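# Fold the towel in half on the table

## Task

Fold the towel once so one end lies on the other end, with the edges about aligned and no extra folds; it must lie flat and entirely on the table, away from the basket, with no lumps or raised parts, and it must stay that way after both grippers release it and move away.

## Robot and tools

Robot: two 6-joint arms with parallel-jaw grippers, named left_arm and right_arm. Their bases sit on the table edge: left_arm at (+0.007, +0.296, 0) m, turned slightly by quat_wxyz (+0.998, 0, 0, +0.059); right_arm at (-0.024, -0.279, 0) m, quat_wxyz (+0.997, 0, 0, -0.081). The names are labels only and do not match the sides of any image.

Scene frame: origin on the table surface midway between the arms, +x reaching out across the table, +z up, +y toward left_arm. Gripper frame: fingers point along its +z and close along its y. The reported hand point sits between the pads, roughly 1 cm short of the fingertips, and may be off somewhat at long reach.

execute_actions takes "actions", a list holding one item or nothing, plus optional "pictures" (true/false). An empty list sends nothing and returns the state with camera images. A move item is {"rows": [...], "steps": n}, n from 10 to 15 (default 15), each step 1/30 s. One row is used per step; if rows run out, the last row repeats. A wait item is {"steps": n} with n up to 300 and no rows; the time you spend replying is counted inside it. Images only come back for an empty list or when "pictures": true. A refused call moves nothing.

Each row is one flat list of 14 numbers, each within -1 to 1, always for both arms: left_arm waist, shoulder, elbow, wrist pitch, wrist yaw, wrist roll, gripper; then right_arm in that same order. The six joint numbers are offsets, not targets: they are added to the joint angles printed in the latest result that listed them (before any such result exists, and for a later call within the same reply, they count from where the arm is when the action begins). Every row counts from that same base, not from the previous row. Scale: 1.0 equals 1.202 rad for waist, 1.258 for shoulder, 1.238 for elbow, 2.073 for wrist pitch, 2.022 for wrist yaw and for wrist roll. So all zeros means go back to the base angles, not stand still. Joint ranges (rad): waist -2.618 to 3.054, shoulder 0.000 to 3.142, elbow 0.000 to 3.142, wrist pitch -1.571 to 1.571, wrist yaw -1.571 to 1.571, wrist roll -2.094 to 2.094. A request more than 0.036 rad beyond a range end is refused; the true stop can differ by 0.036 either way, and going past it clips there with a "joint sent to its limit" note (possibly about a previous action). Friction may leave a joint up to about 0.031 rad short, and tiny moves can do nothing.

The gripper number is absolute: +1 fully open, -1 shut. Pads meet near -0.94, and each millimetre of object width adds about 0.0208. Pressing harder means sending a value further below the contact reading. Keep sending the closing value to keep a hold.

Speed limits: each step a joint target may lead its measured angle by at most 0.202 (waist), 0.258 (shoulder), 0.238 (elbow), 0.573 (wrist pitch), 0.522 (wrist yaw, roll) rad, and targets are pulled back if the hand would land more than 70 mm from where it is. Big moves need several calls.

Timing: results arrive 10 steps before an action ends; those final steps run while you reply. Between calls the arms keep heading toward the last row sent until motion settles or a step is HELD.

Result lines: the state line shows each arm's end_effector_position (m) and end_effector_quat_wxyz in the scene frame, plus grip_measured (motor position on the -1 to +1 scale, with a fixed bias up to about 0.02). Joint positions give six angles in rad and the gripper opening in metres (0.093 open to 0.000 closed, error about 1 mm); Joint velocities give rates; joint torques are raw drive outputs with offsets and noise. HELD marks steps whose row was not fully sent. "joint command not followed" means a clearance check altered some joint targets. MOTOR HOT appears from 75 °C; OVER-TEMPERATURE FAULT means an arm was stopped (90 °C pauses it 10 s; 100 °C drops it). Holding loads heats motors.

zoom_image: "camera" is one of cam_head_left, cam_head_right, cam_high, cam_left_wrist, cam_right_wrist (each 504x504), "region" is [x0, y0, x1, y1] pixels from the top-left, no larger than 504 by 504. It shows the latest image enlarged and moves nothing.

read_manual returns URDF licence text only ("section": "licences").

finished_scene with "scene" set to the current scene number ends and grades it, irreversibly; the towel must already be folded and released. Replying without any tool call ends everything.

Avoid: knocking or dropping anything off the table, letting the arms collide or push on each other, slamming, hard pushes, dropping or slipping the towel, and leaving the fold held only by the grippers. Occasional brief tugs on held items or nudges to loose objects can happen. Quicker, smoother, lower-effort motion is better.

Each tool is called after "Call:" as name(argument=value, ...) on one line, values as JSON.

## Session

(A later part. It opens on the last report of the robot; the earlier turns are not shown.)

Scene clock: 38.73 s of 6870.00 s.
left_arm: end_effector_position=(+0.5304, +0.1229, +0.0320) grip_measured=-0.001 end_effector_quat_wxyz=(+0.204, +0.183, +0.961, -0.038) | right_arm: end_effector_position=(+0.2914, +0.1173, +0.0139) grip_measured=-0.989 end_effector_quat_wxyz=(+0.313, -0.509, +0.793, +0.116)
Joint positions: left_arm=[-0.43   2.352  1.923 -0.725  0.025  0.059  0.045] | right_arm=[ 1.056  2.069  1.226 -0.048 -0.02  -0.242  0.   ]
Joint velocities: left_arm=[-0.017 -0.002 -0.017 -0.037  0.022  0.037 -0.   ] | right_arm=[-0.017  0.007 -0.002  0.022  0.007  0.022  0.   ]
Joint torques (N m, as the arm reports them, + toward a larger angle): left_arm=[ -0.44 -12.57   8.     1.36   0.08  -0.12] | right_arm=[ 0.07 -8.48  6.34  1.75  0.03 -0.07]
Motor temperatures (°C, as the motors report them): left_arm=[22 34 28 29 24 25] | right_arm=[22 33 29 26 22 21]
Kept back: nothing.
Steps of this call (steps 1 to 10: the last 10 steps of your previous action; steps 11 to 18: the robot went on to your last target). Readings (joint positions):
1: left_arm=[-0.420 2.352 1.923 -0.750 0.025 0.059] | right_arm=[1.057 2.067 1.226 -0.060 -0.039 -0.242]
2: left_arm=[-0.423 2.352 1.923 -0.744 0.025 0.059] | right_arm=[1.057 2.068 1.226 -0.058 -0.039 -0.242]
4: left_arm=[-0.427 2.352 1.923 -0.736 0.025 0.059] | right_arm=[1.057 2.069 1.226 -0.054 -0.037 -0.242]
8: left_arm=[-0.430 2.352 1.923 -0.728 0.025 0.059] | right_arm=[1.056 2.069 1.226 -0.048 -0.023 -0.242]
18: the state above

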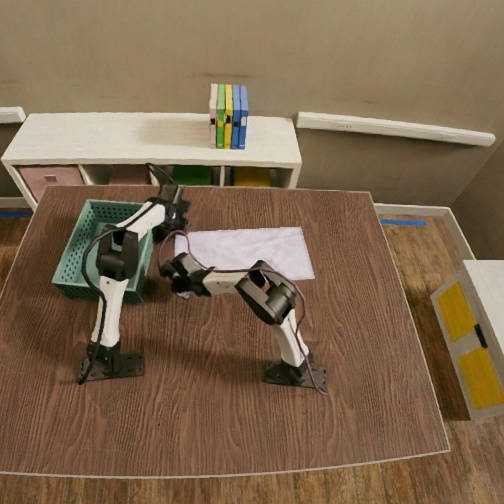

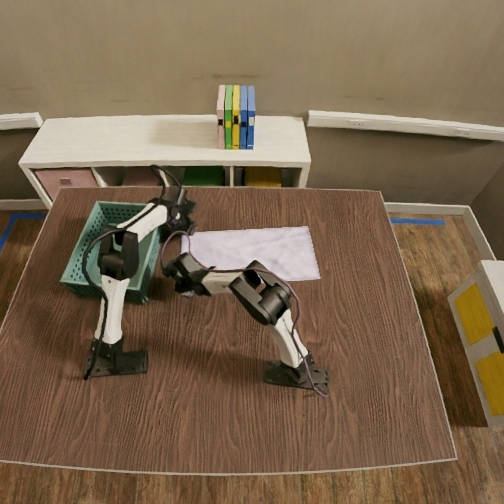

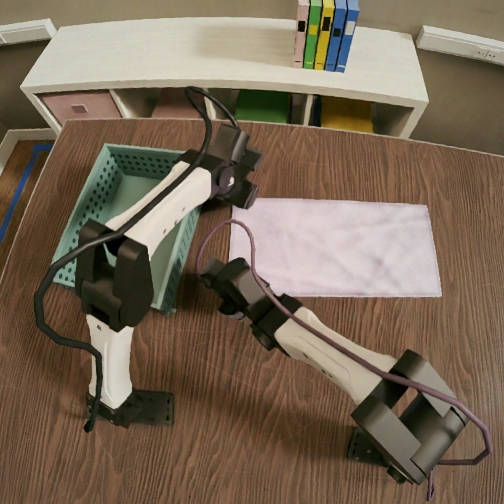

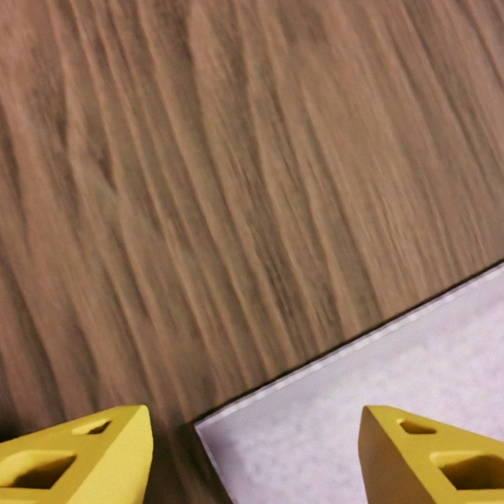

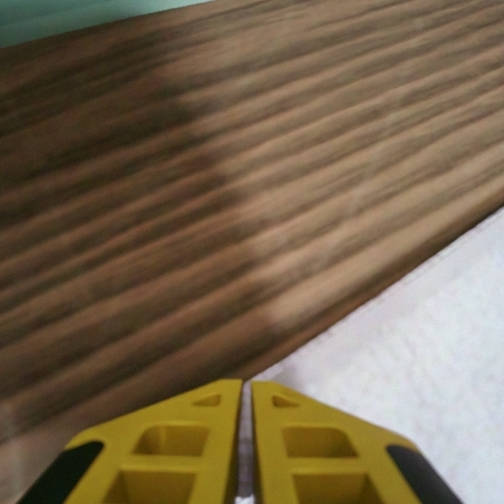

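Call:
execute_actions(actions=[{"rows":[[0,0.015,0,0.01,0,-0.01,0,0,0,0.01,0,0,0,-1],[0,0.025,0,0.01,0,-0.02,0,0,0,0.01,0,0,0,-1],[0,0.035,0,0.01,0,-0.03,0,0,0,0.01,0,0,0,-1],[0,0.045,0,0.01,0,-0.04,0,0,0,0.01,0,0,0,-1],[0,0.056,0,0.01,0,-0.05,0,0,0,0.01,0,0,0,-1]],"steps":10}])

Call:
execute_actions(actions=[{"steps":18}], pictures=true)

Scene clock: 39.13 s of 6870.00 s.
left_arm: end_effector_position=(+0.5305, +0.1229, +0.0320) grip_measured=-0.001 end_effector_quat_wxyz=(+0.204, +0.183, +0.961, -0.038) | right_arm: end_effector_position=(+0.2914, +0.1173, +0.0139) grip_measured=-0.989 end_effector_quat_wxyz=(+0.313, -0.509, +0.793, +0.116)
Joint positions: left_arm=[-0.43   2.352  1.923 -0.725  0.025  0.059  0.045] | right_arm=[ 1.056  2.069  1.226 -0.048 -0.02  -0.242  0.   ]
Joint velocities: left_arm=[ 0.007 -0.007 -0.002 -0.007 -0.007 -0.051  0.   ] | right_arm=[-0.002 -0.012  0.007  0.007  0.007  0.007  0.   ]
Joint torques (N m, as the arm reports them, + toward a larger angle): left_arm=[ -0.58 -12.58   7.98   1.36   0.07  -0.11] | right_arm=[ 0.08 -8.47  6.34  1.75  0.03 -0.07]
Motor temperatures (°C, as the motors report them): left_arm=[22 35 28 29 24 25] | right_arm=[22 33 29 26 22 21]
Kept back: the last 10 steps of this action.
Steps of this call (steps 1 to 12: the robot went on to your last target). Readings (joint positions):
1: left_arm=[-0.430 2.352 1.923 -0.725 0.025 0.059] | right_arm=[1.056 2.069 1.226 -0.048 -0.020 -0.242]
2: left_arm=[-0.430 2.352 1.923 -0.725 0.025 0.059] | right_arm=[1.056 2.069 1.226 -0.048 -0.020 -0.242]
4: left_arm=[-0.430 2.352 1.923 -0.725 0.025 0.059] | right_arm=[1.056 2.069 1.226 -0.048 -0.020 -0.242]
8: left_arm=[-0.430 2.352 1.923 -0.725 0.025 0.059] | right_arm=[1.056 2.069 1.226 -0.048 -0.020 -0.242]
12: the state above

Scene clock: 39.73 s of 6870.00 s.
left_arm: end_effector_position=(+0.5301, +0.1227, +0.0093) grip_measured=-0.001 end_effector_quat_wxyz=(+0.188, +0.138, +0.971, -0.046) | right_arm: end_effector_position=(+0.2916, +0.1174, +0.0141) grip_measured=-0.989 end_effector_quat_wxyz=(+0.314, -0.509, +0.793, +0.116)
Joint positions: left_arm=[-0.43   2.398  1.923 -0.707  0.026 -0.035  0.045] | right_arm=[ 1.056  2.069  1.226 -0.047 -0.02  -0.242  0.   ]
Joint velocities: left_arm=[ 0.002 -0.002 -0.007 -0.037 -0.022  0.022 -0.001] | right_arm=[-0.012 -0.012  0.017 -0.037 -0.051  0.022  0.   ]
Joint torques (N m, as the arm reports them, + toward a larger angle): left_arm=[  0.11 -12.14   7.86   1.15   0.05  -0.15] | right_arm=[  0.16 -10.3    7.29   1.83   0.05  -0.07]
Motor temperatures (°C, as the motors report them): left_arm=[22 35 28 29 24 25] | right_arm=[22 33 29 26 22 21]
Kept back: nothing.
Steps of this call (steps 1 to 10: the last 10 steps of your previous action; steps 11 to 18: the robot went on to your last target). Readings (joint positions):
1: left_arm=[-0.430 2.352 1.923 -0.724 0.025 0.057] | right_arm=[1.056 2.069 1.226 -0.047 -0.020 -0.242]
2: left_arm=[-0.430 2.354 1.923 -0.724 0.025 0.051] | right_arm=[1.056 2.069 1.226 -0.047 -0.020 -0.242]
4: left_arm=[-0.430 2.363 1.923 -0.719 0.025 0.031] | right_arm=[1.056 2.069 1.226 -0.047 -0.020 -0.242]
8: left_arm=[-0.430 2.400 1.923 -0.712 0.026 -0.011] | right_arm=[1.056 2.069 1.226 -0.047 -0.020 -0.242]
18: the state above

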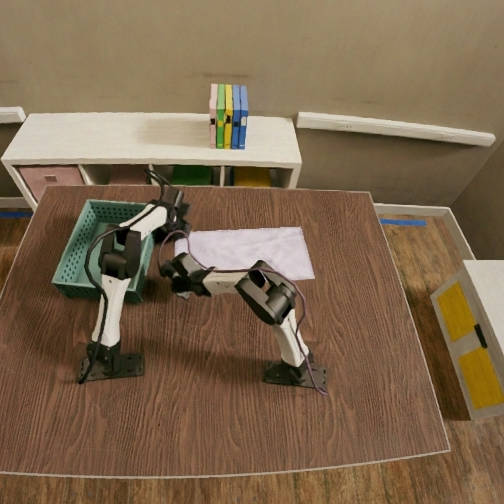

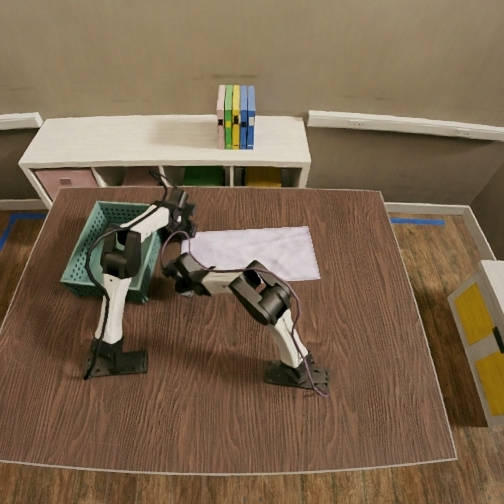

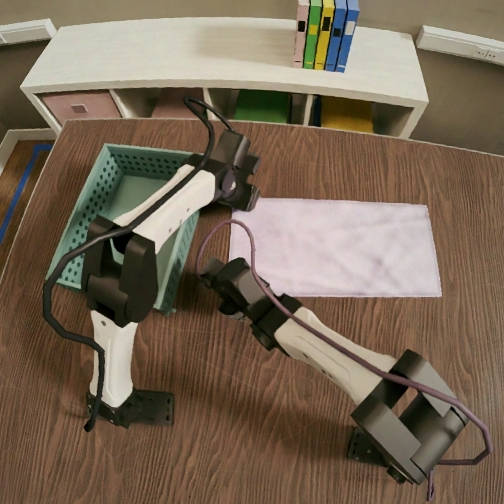

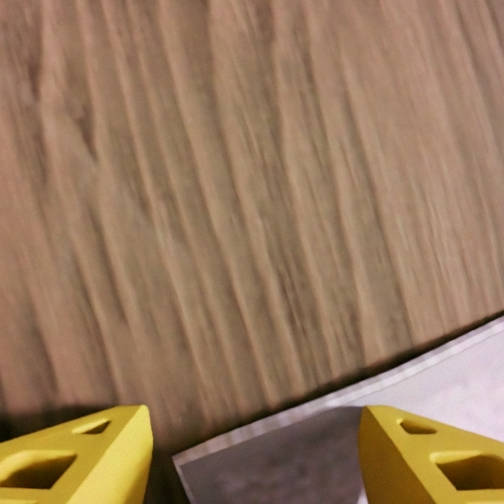

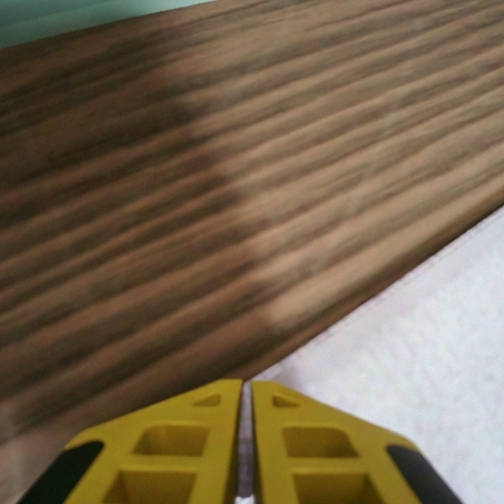

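Call:
execute_actions(actions=[{"rows":[[0,0.022,0,0,0,0,-0.08,0,0,0.01,0,0,0,-1],[0,0.022,0,0,0,0,-0.16,0,0,0.01,0,0,0,-1],[0,0.022,0,0,0,0,-0.24,0,0,0.01,0,0,0,-1],[0,0.022,0,0,0,0,-0.32,0,0,0.01,0,0,0,-1],[0,0.022,0,0,0,0,-0.4,0,0,0.01,0,0,0,-1],[0,0.022,0,0,0,0,-0.48,0,0,0.01,0,0,0,-1],[0,0.022,0,0,0,0,-0.56,0,0,0.01,0,0,0,-1],[0,0.022,0,0,0,0,-0.64,0,0,0.01,0,0,0,-1],[0,0.022,0,0,0,0,-0.7,0,0,0.01,0,0,0,-1],[0,0.022,0,0,0,0,-0.76,0,0,0.01,0,0,0,-1],[0,0.022,0,0,0,0,-0.82,0,0,0.01,0,0,0,-1],[0,0.022,0,0,0,0,-0.88,0,0,0.01,0,0,0,-1],[0,0.022,0,0,0,0,-0.93,0,0,0.01,0,0,0,-1],[0,0.022,0,0,0,0,-0.97,0,0,0.01,0,0,0,-1],[0,0.022,0,0,0,0,-1,0,0,0.01,0,0,0,-1]],"steps":15}])

Call:
execute_actions(actions=[{"steps":16}], pictures=true)

Scene clock: 40.53 s of 6870.00 s.
left_arm: end_effector_position=(+0.5291, +0.1196, +0.0094) grip_measured=-0.363 end_effector_quat_wxyz=(+0.187, +0.139, +0.971, -0.053) | right_arm: end_effector_position=(+0.2916, +0.1173, +0.0141) grip_measured=-0.989 end_effector_quat_wxyz=(+0.314, -0.509, +0.793, +0.115)
Joint positions: left_arm=[-0.431  2.398  1.923 -0.707  0.041 -0.037  0.028] | right_arm=[ 1.056  2.069  1.226 -0.047 -0.02  -0.242  0.   ]
Joint velocities: left_arm=[-0.022  0.012 -0.007 -0.022  0.11  -0.022 -0.073] | right_arm=[ 0.002 -0.002 -0.007 -0.051 -0.022  0.037  0.   ]
Joint torques (N m, as the arm reports them, + toward a larger angle): left_arm=[  0.39 -12.     7.84   1.11  -0.22  -0.08] | right_arm=[  0.17 -10.3    7.28   1.83   0.05  -0.07]
Motor temperatures (°C, as the motors report them): left_arm=[22 35 28 29 24 25] | right_arm=[22 33 29 26 22 21]
Steps of this call (steps 1 to 15: the robot went on to your last target; steps 16 to 19: nothing new was sent; steps 20 to 24: the first 5 steps of this action). Readings (joint positions):
20: left_arm=[-0.430 2.398 1.923 -0.707 0.027 -0.037] | right_arm=[1.056 2.069 1.226 -0.047 -0.020 -0.242]
21: left_arm=[-0.430 2.398 1.923 -0.707 0.030 -0.037] | right_arm=[1.056 2.069 1.226 -0.047 -0.020 -0.242]
23: left_arm=[-0.430 2.398 1.923 -0.707 0.038 -0.037] | right_arm=[1.056 2.069 1.226 -0.047 -0.020 -0.242]
24: the state above

Scene clock: 41.07 s of 6870.00 s.
left_arm: end_effector_position=(+0.5283, +0.1158, +0.0097) grip_measured=-0.991 end_effector_quat_wxyz=(+0.187, +0.142, +0.970, -0.060) | right_arm: end_effector_position=(+0.2918, +0.1174, +0.0142) grip_measured=-0.989 end_effector_quat_wxyz=(+0.314, -0.509, +0.793, +0.115)
Joint positions: left_arm=[-0.434  2.398  1.923 -0.705  0.054 -0.037  0.   ] | right_arm=[ 1.056  2.069  1.226 -0.046 -0.019 -0.242  0.   ]
Joint velocities: left_arm=[ 0.002 -0.012 -0.027 -0.022 -0.051 -0.022  0.   ] | right_arm=[ 0.007  0.002 -0.007  0.037 -0.022 -0.081  0.   ]
Joint torques (N m, as the arm reports them, + toward a larger angle): left_arm=[  0.52 -12.03   7.91   1.11  -0.19  -0.08] | right_arm=[  0.16 -10.3    7.29   1.83   0.04  -0.07]
Motor temperatures (°C, as the motors report them): left_arm=[22 35 29 29 24 25] | right_arm=[22 33 30 26 22 21]
Kept back: nothing.
Steps of this call (steps 1 to 10: the last 10 steps of your previous action; steps 11 to 16: the robot went on to your last target). Readings (joint positions):
1: left_arm=[-0.432 2.398 1.923 -0.707 0.043 -0.037] | right_arm=[1.056 2.069 1.226 -0.046 -0.020 -0.242]
2: left_arm=[-0.432 2.398 1.923 -0.706 0.045 -0.037] | right_arm=[1.056 2.069 1.226 -0.046 -0.020 -0.242]
4: left_arm=[-0.433 2.398 1.923 -0.705 0.047 -0.037] | right_arm=[1.056 2.069 1.226 -0.046 -0.020 -0.242]
8: left_arm=[-0.433 2.398 1.923 -0.705 0.052 -0.037] | right_arm=[1.056 2.069 1.226 -0.046 -0.019 -0.242]
16: the state above

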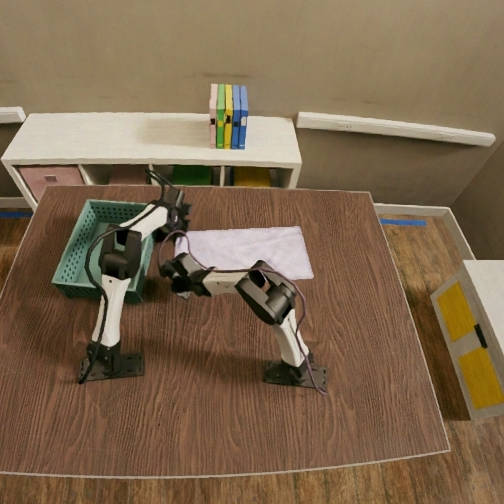

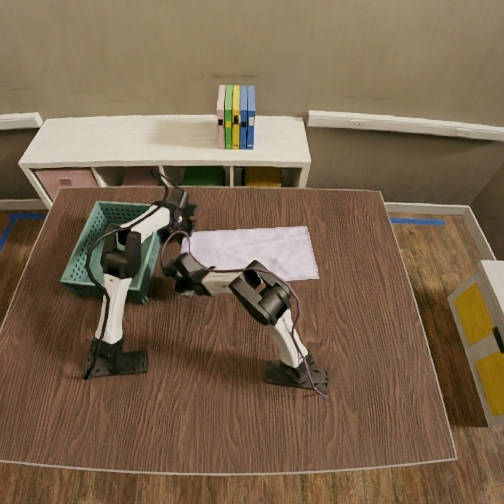

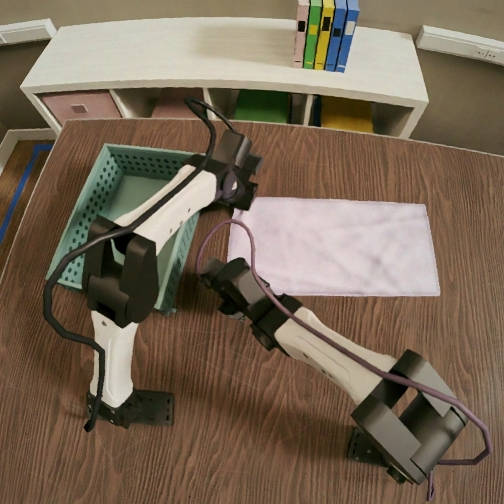

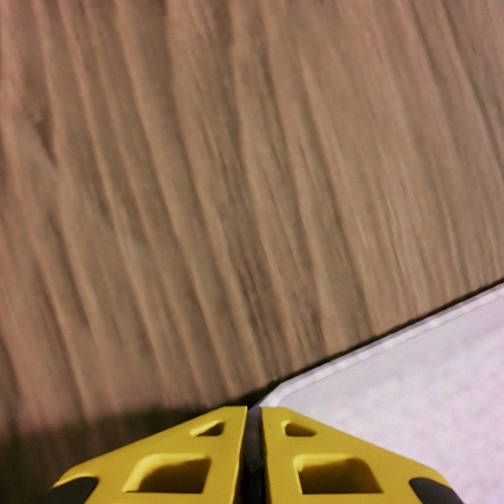

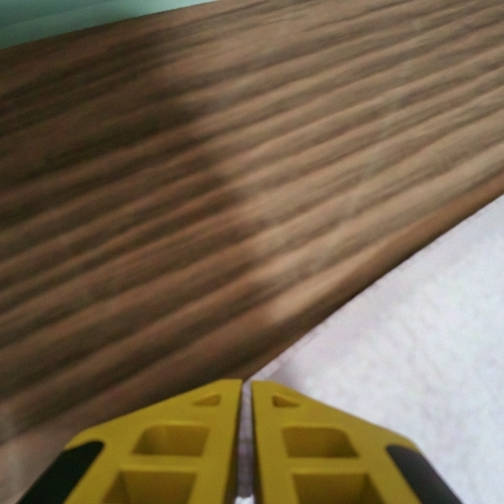

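Call:
execute_actions(actions=[{"rows":[[-0.004,-0.017,-0.003,-0.002,-0.002,-0.019,-1,-0.014,-0.027,-0.004,-0.014,0,-0.013,-1],[-0.009,-0.034,-0.006,-0.004,-0.004,-0.037,-1,-0.028,-0.055,-0.009,-0.027,0,-0.027,-1],[-0.013,-0.051,-0.01,-0.006,-0.005,-0.056,-1,-0.043,-0.082,-0.013,-0.041,0,-0.04,-1],[-0.018,-0.068,-0.013,-0.007,-0.007,-0.074,-1,-0.057,-0.109,-0.018,-0.055,0,-0.054,-1],[-0.022,-0.085,-0.016,-0.009,-0.009,-0.093,-1,-0.071,-0.136,-0.022,-0.068,0,-0.067,-1],[-0.027,-0.102,-0.019,-0.011,-0.011,-0.111,-1,-0.085,-0.164,-0.026,-0.082,0,-0.081,-1],[-0.031,-0.119,-0.022,-0.013,-0.013,-0.13,-1,-0.099,-0.191,-0.031,-0.096,0,-0.094,-1],[-0.036,-0.135,-0.026,-0.015,-0.014,-0.148,-1,-0.114,-0.218,-0.035,-0.109,0,-0.108,-1],[-0.04,-0.152,-0.029,-0.017,-0.016,-0.167,-1,-0.128,-0.245,-0.04,-0.123,0,-0.121,-1],[-0.045,-0.169,-0.032,-0.019,-0.018,-0.185,-1,-0.142,-0.273,-0.044,-0.137,0,-0.135,-1],[-0.049,-0.186,-0.035,-0.021,-0.02,-0.204,-1,-0.156,-0.3,-0.048,-0.15,0,-0.148,-1],[-0.054,-0.203,-0.038,-0.022,-0.022,-0.222,-1,-0.17,-0.327,-0.053,-0.164,0,-0.162,-1],[-0.058,-0.22,-0.042,-0.024,-0.023,-0.241,-1,-0.185,-0.354,-0.057,-0.178,0,-0.175,-1],[-0.063,-0.237,-0.045,-0.026,-0.025,-0.259,-1,-0.199,-0.382,-0.062,-0.191,0,-0.189,-1],[-0.067,-0.254,-0.048,-0.028,-0.027,-0.278,-1,-0.213,-0.409,-0.066,-0.205,0,-0.202,-1]],"steps":15}])

Call:
execute_actions(actions=[{"steps":25}], pictures=true)

Scene clock: 43.27 s of 6870.00 s.
left_arm: end_effector_position=(+0.5272, +0.1126, +0.0253) grip_measured=-0.992 end_effector_quat_wxyz=(+0.193, +0.107, +0.973, -0.070) | right_arm: end_effector_position=(+0.2998, +0.0976, +0.0352) grip_measured=-0.989 end_effector_quat_wxyz=(+0.316, -0.517, +0.789, +0.100)
Joint positions: left_arm=[-0.441  2.365  1.921 -0.716  0.053 -0.115  0.   ] | right_arm=[ 1.018  1.995  1.215 -0.114 -0.02  -0.298  0.   ]
Joint velocities: left_arm=[-0.081 -0.432 -0.095 -0.081 -0.037 -0.623  0.   ] | right_arm=[-0.476 -0.882 -0.178 -0.667  0.022 -0.462  0.   ]
Joint torques (N m, as the arm reports them, + toward a larger angle): left_arm=[ -1.19 -17.99   7.     1.16   0.    -0.17] | right_arm=[ -1.38 -13.23   6.1    2.15   0.06  -0.13]
Motor temperatures (°C, as the motors report them): left_arm=[22 36 29 29 24 25] | right_arm=[22 34 30 26 22 21]
Steps of this call (steps 1 to 15: the robot went on to your last target; steps 16 to 61: nothing new was sent; steps 62 to 66: the first 5 steps of this action). Readings (joint positions):
62: left_arm=[-0.435 2.396 1.923 -0.705 0.056 -0.042] | right_arm=[1.054 2.067 1.226 -0.047 -0.019 -0.245]
63: left_arm=[-0.436 2.392 1.923 -0.705 0.056 -0.054] | right_arm=[1.051 2.060 1.226 -0.056 -0.019 -0.253]
65: left_arm=[-0.438 2.378 1.923 -0.713 0.055 -0.091] | right_arm=[1.033 2.024 1.220 -0.092 -0.019 -0.281]
66: the state above

Scene clock: 44.10 s of 6870.00 s.
left_arm: end_effector_position=(+0.5045, +0.0855, +0.1602) grip_measured=-0.992 end_effector_quat_wxyz=(+0.267, -0.089, +0.948, -0.150) | right_arm: end_effector_position=(+0.3148, -0.0258, +0.1551) grip_measured=-0.989 end_effector_quat_wxyz=(+0.348, -0.561, +0.751, +0.008)
Joint positions: left_arm=[-0.514  2.074  1.882 -0.756  0.013 -0.588  0.   ] | right_arm=[ 0.798  1.553  1.159 -0.466 -0.018 -0.64   0.   ]
Joint velocities: left_arm=[-0.007 -0.002 -0.002  0.051  0.007 -0.051  0.   ] | right_arm=[-0.007 -0.007 -0.027 -0.037  0.007 -0.139  0.   ]
Joint torques (N m, as the arm reports them, + toward a larger angle): left_arm=[  0.   -11.85   6.76   1.46  -0.11  -0.14] | right_arm=[ 0.18 -6.64  6.11  1.86  0.04 -0.12]
Motor temperatures (°C, as the motors report them): left_arm=[22 36 29 29 24 25] | right_arm=[22 34 30 26 22 21]
Kept back: nothing.
Steps of this call (steps 1 to 10: the last 10 steps of your previous action; steps 11 to 25: the robot went on to your last target). Readings (joint positions):
1: left_arm=[-0.444 2.347 1.916 -0.718 0.050 -0.142] | right_arm=[0.999 1.961 1.209 -0.138 -0.020 -0.317]
2: left_arm=[-0.449 2.326 1.913 -0.722 0.047 -0.172] | right_arm=[0.979 1.923 1.205 -0.162 -0.020 -0.338]
4: left_arm=[-0.461 2.278 1.907 -0.728 0.043 -0.235] | right_arm=[0.937 1.845 1.201 -0.205 -0.020 -0.383]
8: left_arm=[-0.489 2.177 1.900 -0.733 0.032 -0.371] | right_arm=[0.862 1.692 1.190 -0.293 -0.019 -0.482]
25: the state above

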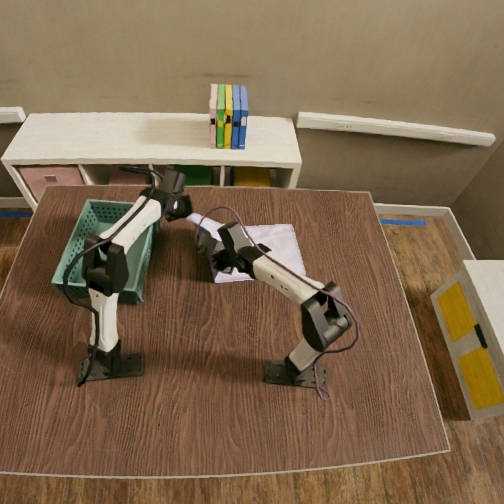

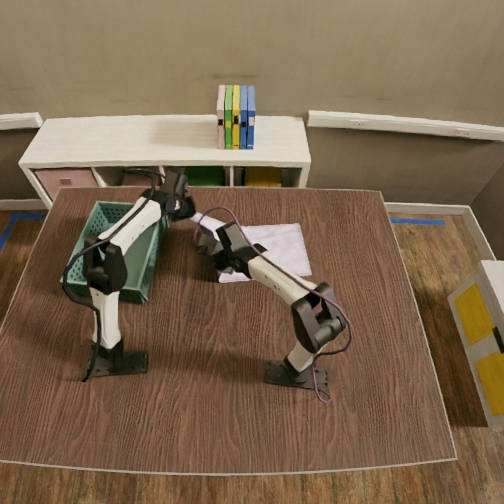

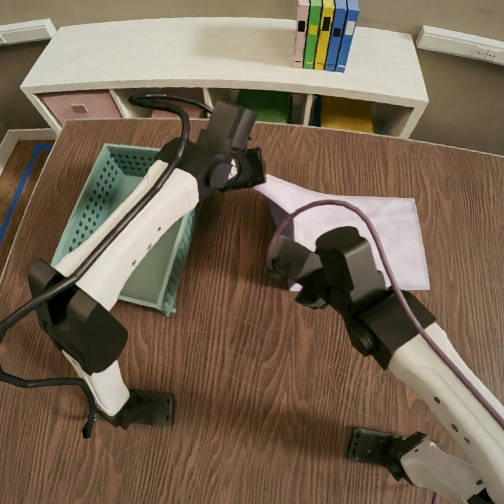

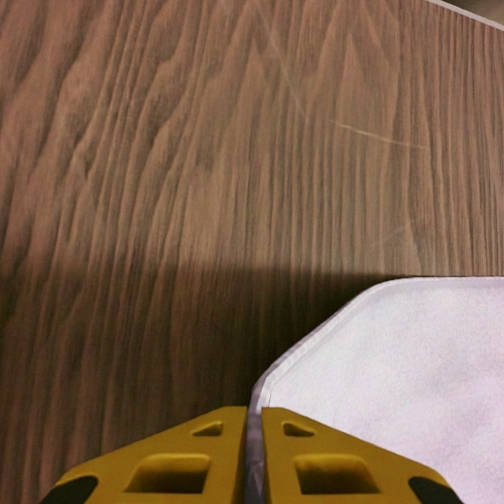

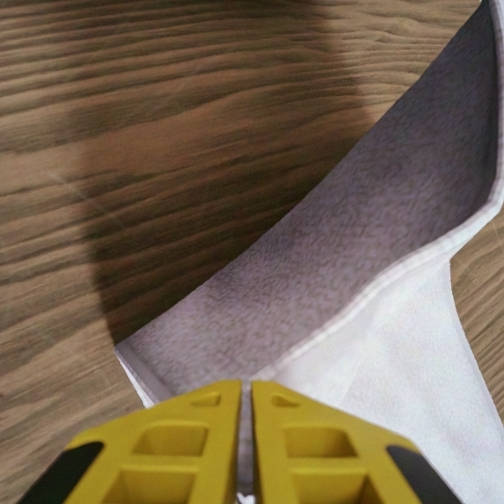

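Call:
execute_actions(actions=[{"rows":[[-0.005,-0.016,0.005,0.002,0,-0.018,-1,-0.015,-0.009,0.019,-0.007,0,-0.014,-1],[-0.009,-0.032,0.005,0.004,0,-0.037,-1,-0.031,-0.017,0.037,-0.015,0,-0.027,-1],[-0.014,-0.048,0.005,0.007,0,-0.055,-1,-0.046,-0.026,0.056,-0.022,0,-0.041,-1],[-0.019,-0.063,0.005,0.009,0,-0.074,-1,-0.061,-0.035,0.075,-0.03,0,-0.054,-1],[-0.023,-0.079,0.005,0.011,0,-0.092,-1,-0.077,-0.044,0.094,-0.037,0,-0.068,-1],[-0.028,-0.095,0.005,0.013,0,-0.111,-1,-0.092,-0.052,0.112,-0.045,0,-0.081,-1],[-0.033,-0.111,0.005,0.015,0,-0.129,-1,-0.107,-0.061,0.131,-0.052,0,-0.095,-1],[-0.037,-0.127,0.005,0.018,0,-0.148,-1,-0.123,-0.07,0.15,-0.06,0,-0.108,-1],[-0.042,-0.143,0.005,0.02,0,-0.166,-1,-0.138,-0.079,0.169,-0.067,0,-0.122,-1],[-0.047,-0.159,0.005,0.022,0,-0.185,-1,-0.153,-0.087,0.187,-0.075,0,-0.135,-1],[-0.051,-0.175,0.005,0.024,0,-0.203,-1,-0.169,-0.096,0.206,-0.082,0,-0.149,-1],[-0.056,-0.19,0.005,0.026,0,-0.222,-1,-0.184,-0.105,0.225,-0.09,0,-0.162,-1],[-0.061,-0.206,0.005,0.029,0,-0.24,-1,-0.199,-0.114,0.244,-0.097,0,-0.176,-1],[-0.065,-0.222,0.005,0.031,0,-0.259,-1,-0.215,-0.122,0.262,-0.105,0,-0.189,-1],[-0.07,-0.238,0.005,0.033,0,-0.277,-1,-0.23,-0.131,0.281,-0.112,0,-0.203,-1]],"steps":15}])

Call:
execute_actions(actions=[{"steps":25}], pictures=true)

Scene clock: 45.57 s of 6870.00 s.
left_arm: end_effector_position=(+0.5021, +0.0833, +0.1724) grip_measured=-0.992 end_effector_quat_wxyz=(+0.270, -0.124, +0.940, -0.167) | right_arm: end_effector_position=(+0.3259, -0.0418, +0.1664) grip_measured=-0.989 end_effector_quat_wxyz=(+0.346, -0.565, +0.748, -0.010)
Joint positions: left_arm=[-0.52   2.05   1.882 -0.757  0.013 -0.668  0.   ] | right_arm=[ 0.752  1.549  1.202 -0.517 -0.02  -0.698  0.   ]
Joint velocities: left_arm=[-0.105 -0.359  0.007 -0.051 -0.051 -0.696  0.   ] | right_arm=[-0.535 -0.134  0.564 -0.344 -0.081 -0.447  0.   ]
Joint torques (N m, as the arm reports them, + toward a larger angle): left_arm=[ -1.52 -16.24   8.96   1.74   0.05  -0.12] | right_arm=[ -0.91 -10.14  10.36   2.21   0.05  -0.1 ]
Motor temperatures (°C, as the motors report them): left_arm=[22 37 29 30 24 25] | right_arm=[22 34 30 26 22 21]
Steps of this call (steps 1 to 30: the robot went on to your last target; steps 31 to 39: nothing new was sent; steps 40 to 44: the first 5 steps of this action). Readings (joint positions):
40: left_arm=[-0.514 2.074 1.882 -0.757 0.013 -0.597] | right_arm=[0.798 1.553 1.159 -0.470 -0.018 -0.647]
41: left_arm=[-0.514 2.072 1.882 -0.757 0.013 -0.608] | right_arm=[0.793 1.553 1.163 -0.476 -0.019 -0.654]
43: left_arm=[-0.517 2.062 1.882 -0.757 0.013 -0.645] | right_arm=[0.769 1.552 1.185 -0.502 -0.020 -0.681]
44: the state above

Scene clock: 46.40 s of 6870.00 s.
left_arm: end_effector_position=(+0.4593, +0.0600, +0.3240) grip_measured=-0.992 end_effector_quat_wxyz=(+0.321, -0.284, +0.835, -0.344) | right_arm: end_effector_position=(+0.3594, -0.1310, +0.3250) grip_measured=-0.989 end_effector_quat_wxyz=(-0.448, +0.572, -0.671, +0.150)
Joint positions: left_arm=[-0.594  1.771  1.882 -0.702  0.013 -1.138  0.   ] | right_arm=[ 0.525  1.387  1.495 -0.695 -0.018 -1.04   0.   ]
Joint velocities: left_arm=[-0.002  0.007  0.002  0.095 -0.037 -0.007  0.   ] | right_arm=[ 0.007  0.002 -0.022  0.007  0.007 -0.095  0.   ]
Joint torques (N m, as the arm reports them, + toward a larger angle): left_arm=[-0.23 -9.04  8.89  2.02  0.03 -0.11] | right_arm=[-0.06 -5.04  7.98  2.24  0.06 -0.09]
Motor temperatures (°C, as the motors report them): left_arm=[22 37 29 30 24 25] | right_arm=[22 34 30 27 22 21]
Kept back: nothing.
Steps of this call (steps 1 to 10: the last 10 steps of your previous action; steps 11 to 25: the robot went on to your last target). Readings (joint positions):
1: left_arm=[-0.524 2.035 1.882 -0.757 0.013 -0.695] | right_arm=[0.731 1.543 1.223 -0.530 -0.020 -0.717]
2: left_arm=[-0.530 2.015 1.882 -0.757 0.013 -0.724] | right_arm=[0.710 1.534 1.246 -0.542 -0.020 -0.738]
4: left_arm=[-0.545 1.968 1.882 -0.754 0.013 -0.786] | right_arm=[0.669 1.508 1.297 -0.564 -0.020 -0.783]
8: left_arm=[-0.573 1.866 1.882 -0.736 0.013 -0.922] | right_arm=[0.594 1.450 1.400 -0.607 -0.020 -0.882]
25: the state above

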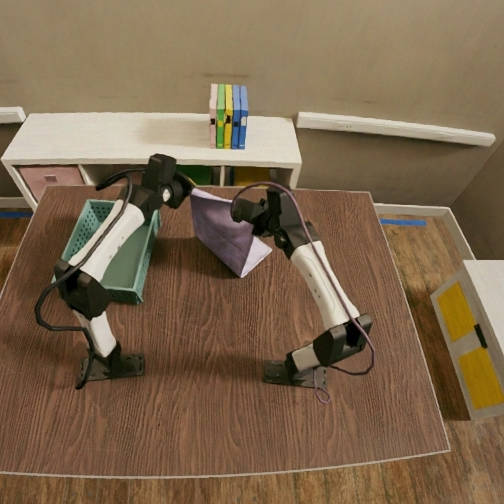

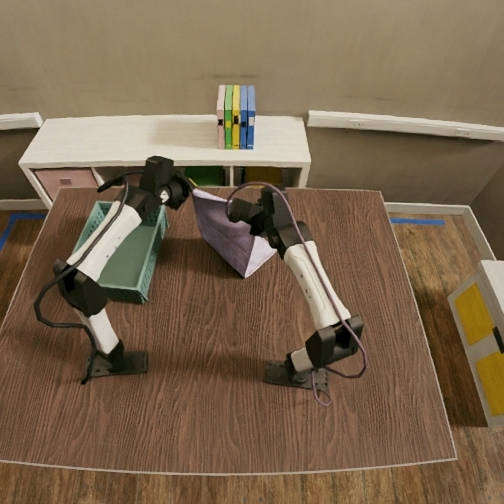

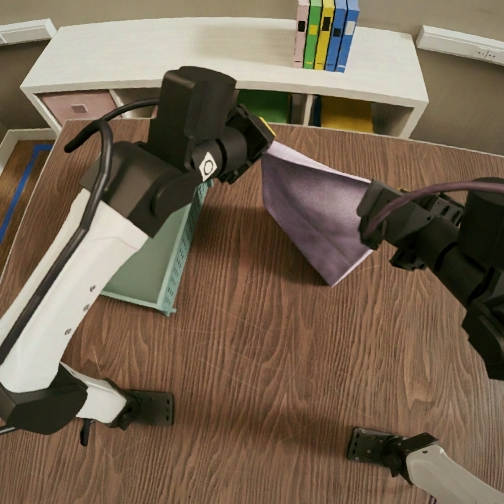

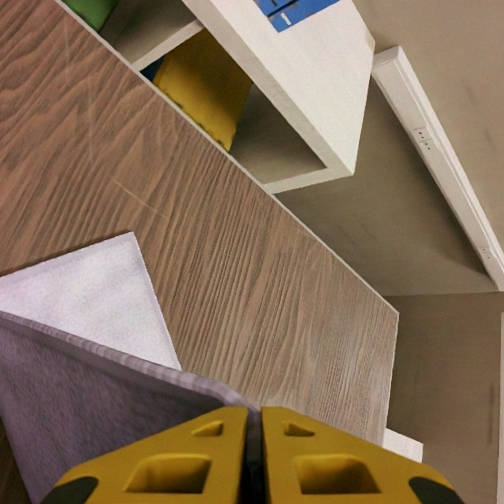

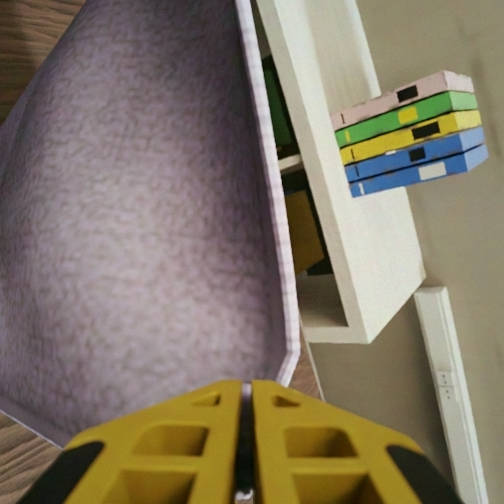

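Call:
execute_actions(actions=[{"rows":[[-0.002,-0.006,0.014,0.002,0,-0.018,-1,-0.006,0.011,0.031,0.002,0,-0.012,-1],[-0.005,-0.011,0.027,0.004,0,-0.037,-1,-0.012,0.023,0.061,0.004,0,-0.024,-1],[-0.007,-0.017,0.041,0.006,0,-0.055,-1,-0.018,0.034,0.092,0.006,0,-0.036,-1],[-0.01,-0.022,0.055,0.008,0,-0.074,-1,-0.025,0.045,0.123,0.008,0,-0.047,-1],[-0.012,-0.028,0.069,0.01,0,-0.092,-1,-0.031,0.057,0.154,0.01,0,-0.059,-1],[-0.014,-0.034,0.082,0.012,0,-0.111,-1,-0.037,0.068,0.184,0.012,0,-0.071,-1],[-0.017,-0.039,0.096,0.014,0,-0.129,-1,-0.043,0.079,0.215,0.014,0,-0.083,-1],[-0.019,-0.045,0.11,0.015,0,-0.148,-1,-0.049,0.091,0.246,0.015,0,-0.095,-1],[-0.022,-0.05,0.124,0.017,0,-0.166,-1,-0.055,0.102,0.277,0.017,0,-0.107,-1],[-0.024,-0.056,0.137,0.019,0,-0.185,-1,-0.061,0.113,0.307,0.019,0,-0.119,-1],[-0.026,-0.062,0.151,0.021,0,-0.203,-1,-0.067,0.125,0.338,0.021,0,-0.131,-1],[-0.029,-0.067,0.165,0.023,0,-0.222,-1,-0.074,0.136,0.369,0.023,0,-0.142,-1],[-0.031,-0.073,0.179,0.025,0,-0.24,-1,-0.08,0.147,0.4,0.025,0,-0.154,-1],[-0.034,-0.078,0.192,0.027,0,-0.259,-1,-0.086,0.159,0.43,0.027,0,-0.166,-1],[-0.036,-0.084,0.206,0.029,0,-0.277,-1,-0.092,0.17,0.461,0.029,0,-0.178,-1]],"steps":15}])

Call:
execute_actions(actions=[{"steps":35}], pictures=true)

Scene clock: 48.23 s of 6870.00 s.
left_arm: end_effector_position=(+0.4596, +0.0596, +0.3335) grip_measured=-0.992 end_effector_quat_wxyz=(+0.313, -0.316, +0.819, -0.363) | right_arm: end_effector_position=(+0.3717, -0.1325, +0.3467) grip_measured=-0.989 end_effector_quat_wxyz=(-0.457, +0.579, -0.654, +0.169)
Joint positions: left_arm=[-0.595  1.771  1.906 -0.706  0.013 -1.219  0.   ] | right_arm=[ 0.511  1.431  1.593 -0.715 -0.019 -1.091  0.   ]
Joint velocities: left_arm=[-0.002  0.012  0.393 -0.066 -0.007 -0.711  0.   ] | right_arm=[-0.203  0.442  1.013  0.066  0.051 -0.388  0.   ]
Joint torques (N m, as the arm reports them, + toward a larger angle): left_arm=[ -1.07 -12.06  11.55   2.14   0.04  -0.08] | right_arm=[-0.77 -5.34  9.28  2.66  0.05 -0.08]
Motor temperatures (°C, as the motors report them): left_arm=[22 37 29 30 24 25] | right_arm=[22 34 30 27 22 21]
Steps of this call (steps 1 to 30: the robot went on to your last target; steps 31 to 50: nothing new was sent; steps 51 to 55: the first 5 steps of this action). Readings (joint positions):
51: left_arm=[-0.594 1.771 1.882 -0.702 0.013 -1.148] | right_arm=[0.525 1.388 1.497 -0.699 -0.018 -1.046]
52: left_arm=[-0.594 1.771 1.882 -0.702 0.013 -1.159] | right_arm=[0.524 1.392 1.507 -0.705 -0.018 -1.053]
54: left_arm=[-0.594 1.771 1.894 -0.705 0.013 -1.195] | right_arm=[0.517 1.415 1.558 -0.714 -0.019 -1.076]
55: the state above

Scene clock: 49.40 s of 6870.00 s.
left_arm: end_effector_position=(+0.4192, +0.0581, +0.4904) grip_measured=-0.992 end_effector_quat_wxyz=(+0.279, -0.424, +0.647, -0.569) | right_arm: end_effector_position=(+0.4167, -0.1557, +0.4927) grip_measured=-0.989 end_effector_quat_wxyz=(+0.544, -0.574, +0.515, -0.330)
Joint positions: left_arm=[-0.635  1.666  2.122 -0.654  0.018 -1.693  0.   ] | right_arm=[ 0.425  1.592  2.046 -0.646 -0.031 -1.391  0.   ]
Joint velocities: left_arm=[ 0.002 -0.002 -0.007 -0.051 -0.022  0.081  0.   ] | right_arm=[-0.002  0.017  0.007 -0.022  0.037  0.066  0.   ]
Joint torques (N m, as the arm reports them, + toward a larger angle): left_arm=[-0.23 -7.34  8.45  2.17  0.01 -0.1 ] | right_arm=[-0.71 -5.33  7.71  2.55  0.17 -0.11]
Motor temperatures (°C, as the motors report them): left_arm=[22 37 29 31 24 25] | right_arm=[22 34 30 27 22 21]
Kept back: nothing.
Steps of this call (steps 1 to 10: the last 10 steps of your previous action; steps 11 to 35: the robot went on to your last target). Readings (joint positions):
1: left_arm=[-0.596 1.771 1.922 -0.706 0.013 -1.246] | right_arm=[0.503 1.447 1.631 -0.713 -0.019 -1.107]
2: left_arm=[-0.598 1.769 1.939 -0.706 0.013 -1.275] | right_arm=[0.495 1.462 1.670 -0.710 -0.019 -1.125]
4: left_arm=[-0.605 1.758 1.974 -0.705 0.013 -1.337] | right_arm=[0.479 1.489 1.749 -0.704 -0.019 -1.165]
8: left_arm=[-0.620 1.722 2.046 -0.696 0.013 -1.474] | right_arm=[0.449 1.540 1.906 -0.686 -0.019 -1.252]
35: the state above

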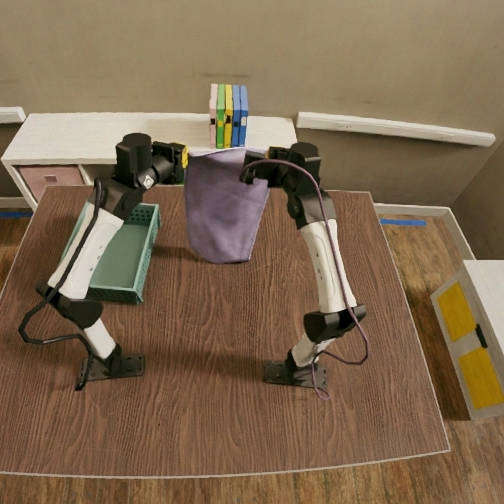

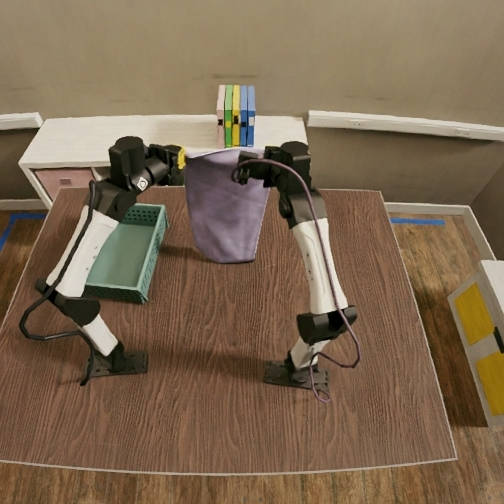

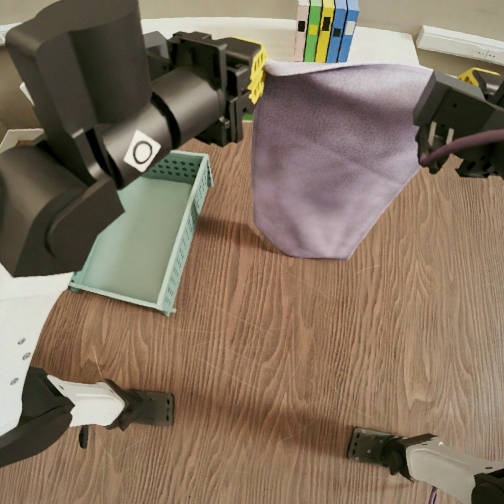

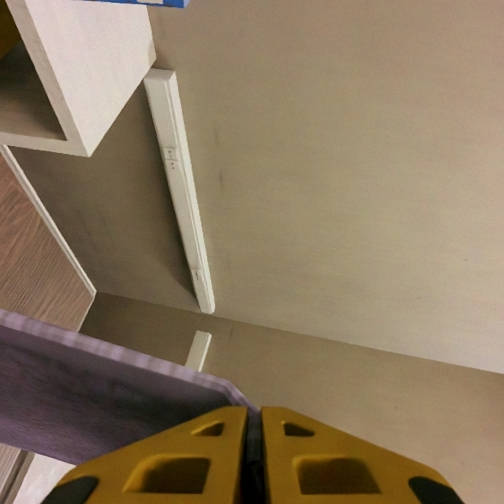

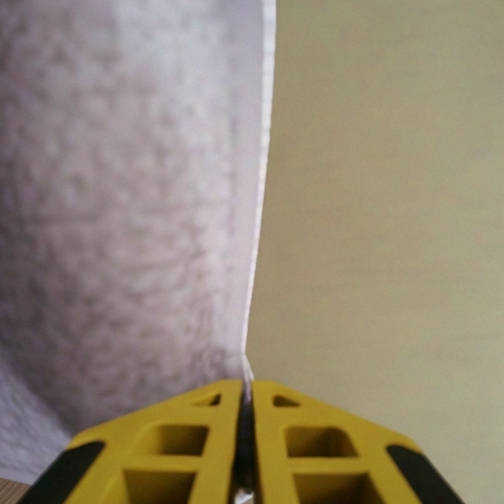

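Call:
execute_actions(actions=[{"rows":[[-0.007,-0.012,-0.008,-0.008,0,-0.003,-1,0.005,-0.013,-0.008,-0.009,0,0.003,-1],[-0.014,-0.024,-0.017,-0.016,0,-0.007,-1,0.01,-0.026,-0.017,-0.018,0,0.007,-1],[-0.021,-0.036,-0.027,-0.025,0,-0.01,-1,0.014,-0.039,-0.027,-0.027,0,0.01,-1],[-0.028,-0.047,-0.038,-0.034,0,-0.013,-1,0.018,-0.052,-0.038,-0.037,0,0.013,-1],[-0.035,-0.058,-0.05,-0.043,0,-0.017,-1,0.022,-0.064,-0.05,-0.047,0,0.017,-1],[-0.042,-0.069,-0.062,-0.053,0,-0.02,-1,0.027,-0.076,-0.062,-0.058,0,0.02,-1],[-0.049,-0.079,-0.074,-0.063,0,-0.023,-1,0.031,-0.087,-0.074,-0.069,0,0.023,-1],[-0.056,-0.089,-0.087,-0.073,0,-0.027,-1,0.035,-0.098,-0.086,-0.08,0,0.027,-1],[-0.063,-0.098,-0.1,-0.083,0,-0.03,-1,0.039,-0.108,-0.099,-0.09,0,0.03,-1],[-0.069,-0.107,-0.112,-0.093,0,-0.033,-1,0.043,-0.118,-0.111,-0.101,0,0.033,-1],[-0.076,-0.116,-0.124,-0.103,0,-0.037,-1,0.048,-0.128,-0.123,-0.111,0,0.037,-1],[-0.082,-0.125,-0.137,-0.112,0,-0.04,-1,0.052,-0.137,-0.135,-0.122,0,0.04,-1],[-0.089,-0.133,-0.149,-0.122,0,-0.043,-1,0.056,-0.147,-0.147,-0.132,0,0.043,-1],[-0.096,-0.142,-0.161,-0.132,0,-0.047,-1,0.06,-0.156,-0.159,-0.143,0,0.047,-1],[-0.102,-0.15,-0.173,-0.141,0,-0.05,-1,0.064,-0.165,-0.171,-0.153,0,0.05,-1]],"steps":15}])

Call:
execute_actions(actions=[{"steps":25}], pictures=true)

Scene clock: 50.97 s of 6870.00 s.
left_arm: end_effector_position=(+0.4092, +0.0533, +0.4805) grip_measured=-0.992 end_effector_quat_wxyz=(+0.263, -0.428, +0.659, -0.560) | right_arm: end_effector_position=(+0.4061, -0.1517, +0.4832) grip_measured=-0.989 end_effector_quat_wxyz=(-0.535, +0.585, -0.522, +0.315)
Joint positions: left_arm=[-0.654  1.647  2.096 -0.686  0.018 -1.704  0.   ] | right_arm=[ 0.439  1.565  2.018 -0.685 -0.034 -1.382  0.   ]
Joint velocities: left_arm=[-0.222 -0.325 -0.379 -0.491  0.051 -0.154  0.   ] | right_arm=[ 0.129 -0.383 -0.388 -0.52   0.022  0.051  0.   ]
Joint torques (N m, as the arm reports them, + toward a larger angle): left_arm=[-0.9  -9.82  6.13  2.06  0.05 -0.12] | right_arm=[ 0.6  -8.19  5.37  2.54  0.06  0.07]
Motor temperatures (°C, as the motors report them): left_arm=[22 37 29 31 24 25] | right_arm=[22 34 30 27 22 21]
Steps of this call (steps 1 to 15: the robot went on to your last target; steps 16 to 42: nothing new was sent; steps 43 to 47: the first 5 steps of this action). Readings (joint positions):
43: left_arm=[-0.636 1.666 2.122 -0.656 0.018 -1.693] | right_arm=[0.425 1.592 2.046 -0.648 -0.032 -1.392]
44: left_arm=[-0.638 1.666 2.122 -0.660 0.018 -1.694] | right_arm=[0.427 1.590 2.046 -0.653 -0.033 -1.390]
46: left_arm=[-0.647 1.657 2.109 -0.674 0.018 -1.699] | right_arm=[0.434 1.577 2.031 -0.671 -0.034 -1.385]
47: the state above

Scene clock: 51.80 s of 6870.00 s.
left_arm: end_effector_position=(+0.3348, +0.0515, +0.4140) grip_measured=-0.992 end_effector_quat_wxyz=(+0.171, -0.467, +0.726, -0.474) | right_arm: end_effector_position=(+0.3344, -0.1495, +0.4149) grip_measured=-0.989 end_effector_quat_wxyz=(-0.453, +0.635, -0.585, +0.221)
Joint positions: left_arm=[-0.751  1.497  1.926 -0.943  0.018 -1.787  0.   ] | right_arm=[ 0.496  1.4    1.85  -0.964 -0.034 -1.3    0.   ]
Joint velocities: left_arm=[-0.002 -0.017 -0.022 -0.007  0.022  0.037  0.   ] | right_arm=[-0.002 -0.012 -0.017 -0.007 -0.037 -0.095  0.   ]
Joint torques (N m, as the arm reports them, + toward a larger angle): left_arm=[-0.6  -7.09  5.73  1.93  0.03 -0.12] | right_arm=[ 0.64 -5.46  4.87  2.28  0.06  0.07]
Motor temperatures (°C, as the motors report them): left_arm=[22 37 29 32 24 25] | right_arm=[22 34 30 28 22 21]
Kept back: nothing.
Steps of this call (steps 1 to 10: the last 10 steps of your previous action; steps 11 to 25: the robot went on to your last target). Readings (joint positions):
1: left_arm=[-0.663 1.634 2.083 -0.701 0.018 -1.708] | right_arm=[0.443 1.550 2.005 -0.702 -0.034 -1.377]
2: left_arm=[-0.671 1.620 2.069 -0.717 0.018 -1.713] | right_arm=[0.448 1.535 1.990 -0.721 -0.034 -1.373]
4: left_arm=[-0.689 1.591 2.040 -0.752 0.018 -1.724] | right_arm=[0.458 1.502 1.962 -0.759 -0.034 -1.362]
8: left_arm=[-0.722 1.535 1.983 -0.825 0.018 -1.749] | right_arm=[0.478 1.442 1.907 -0.836 -0.034 -1.339]
25: the state above

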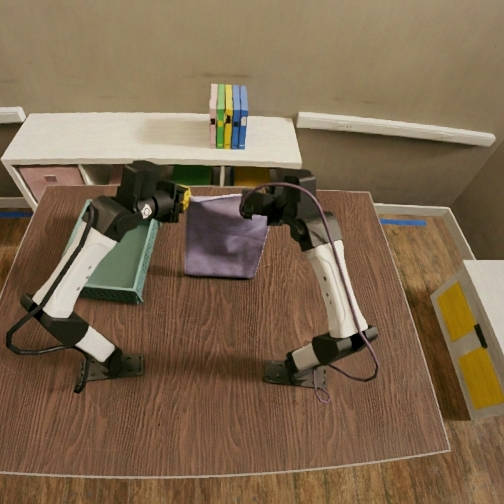

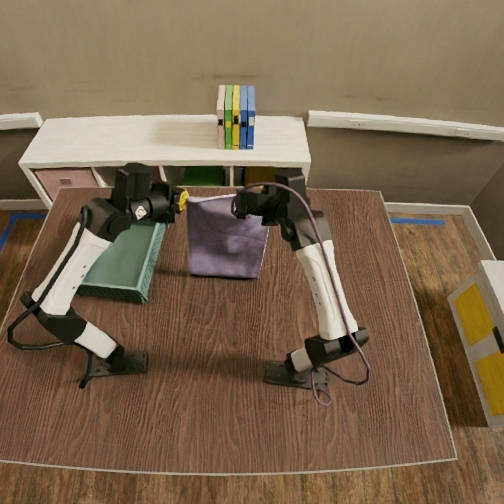

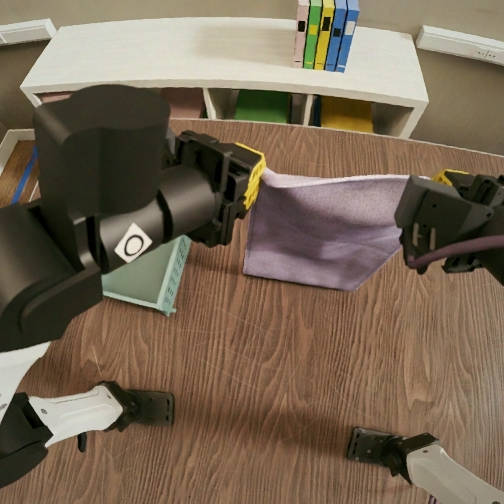

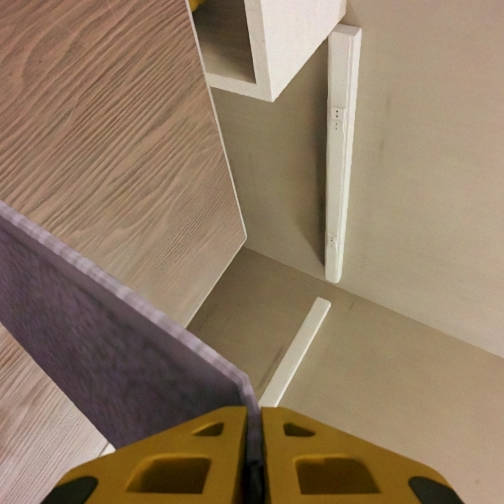

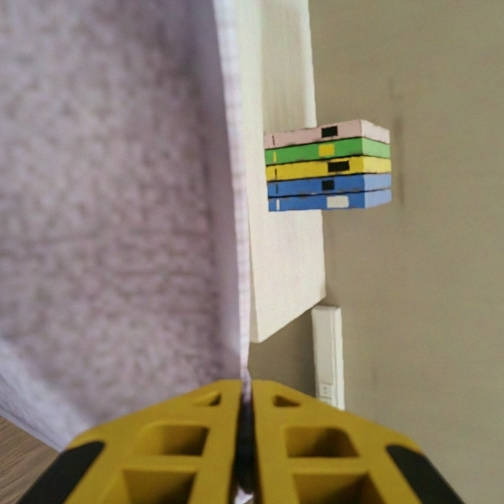

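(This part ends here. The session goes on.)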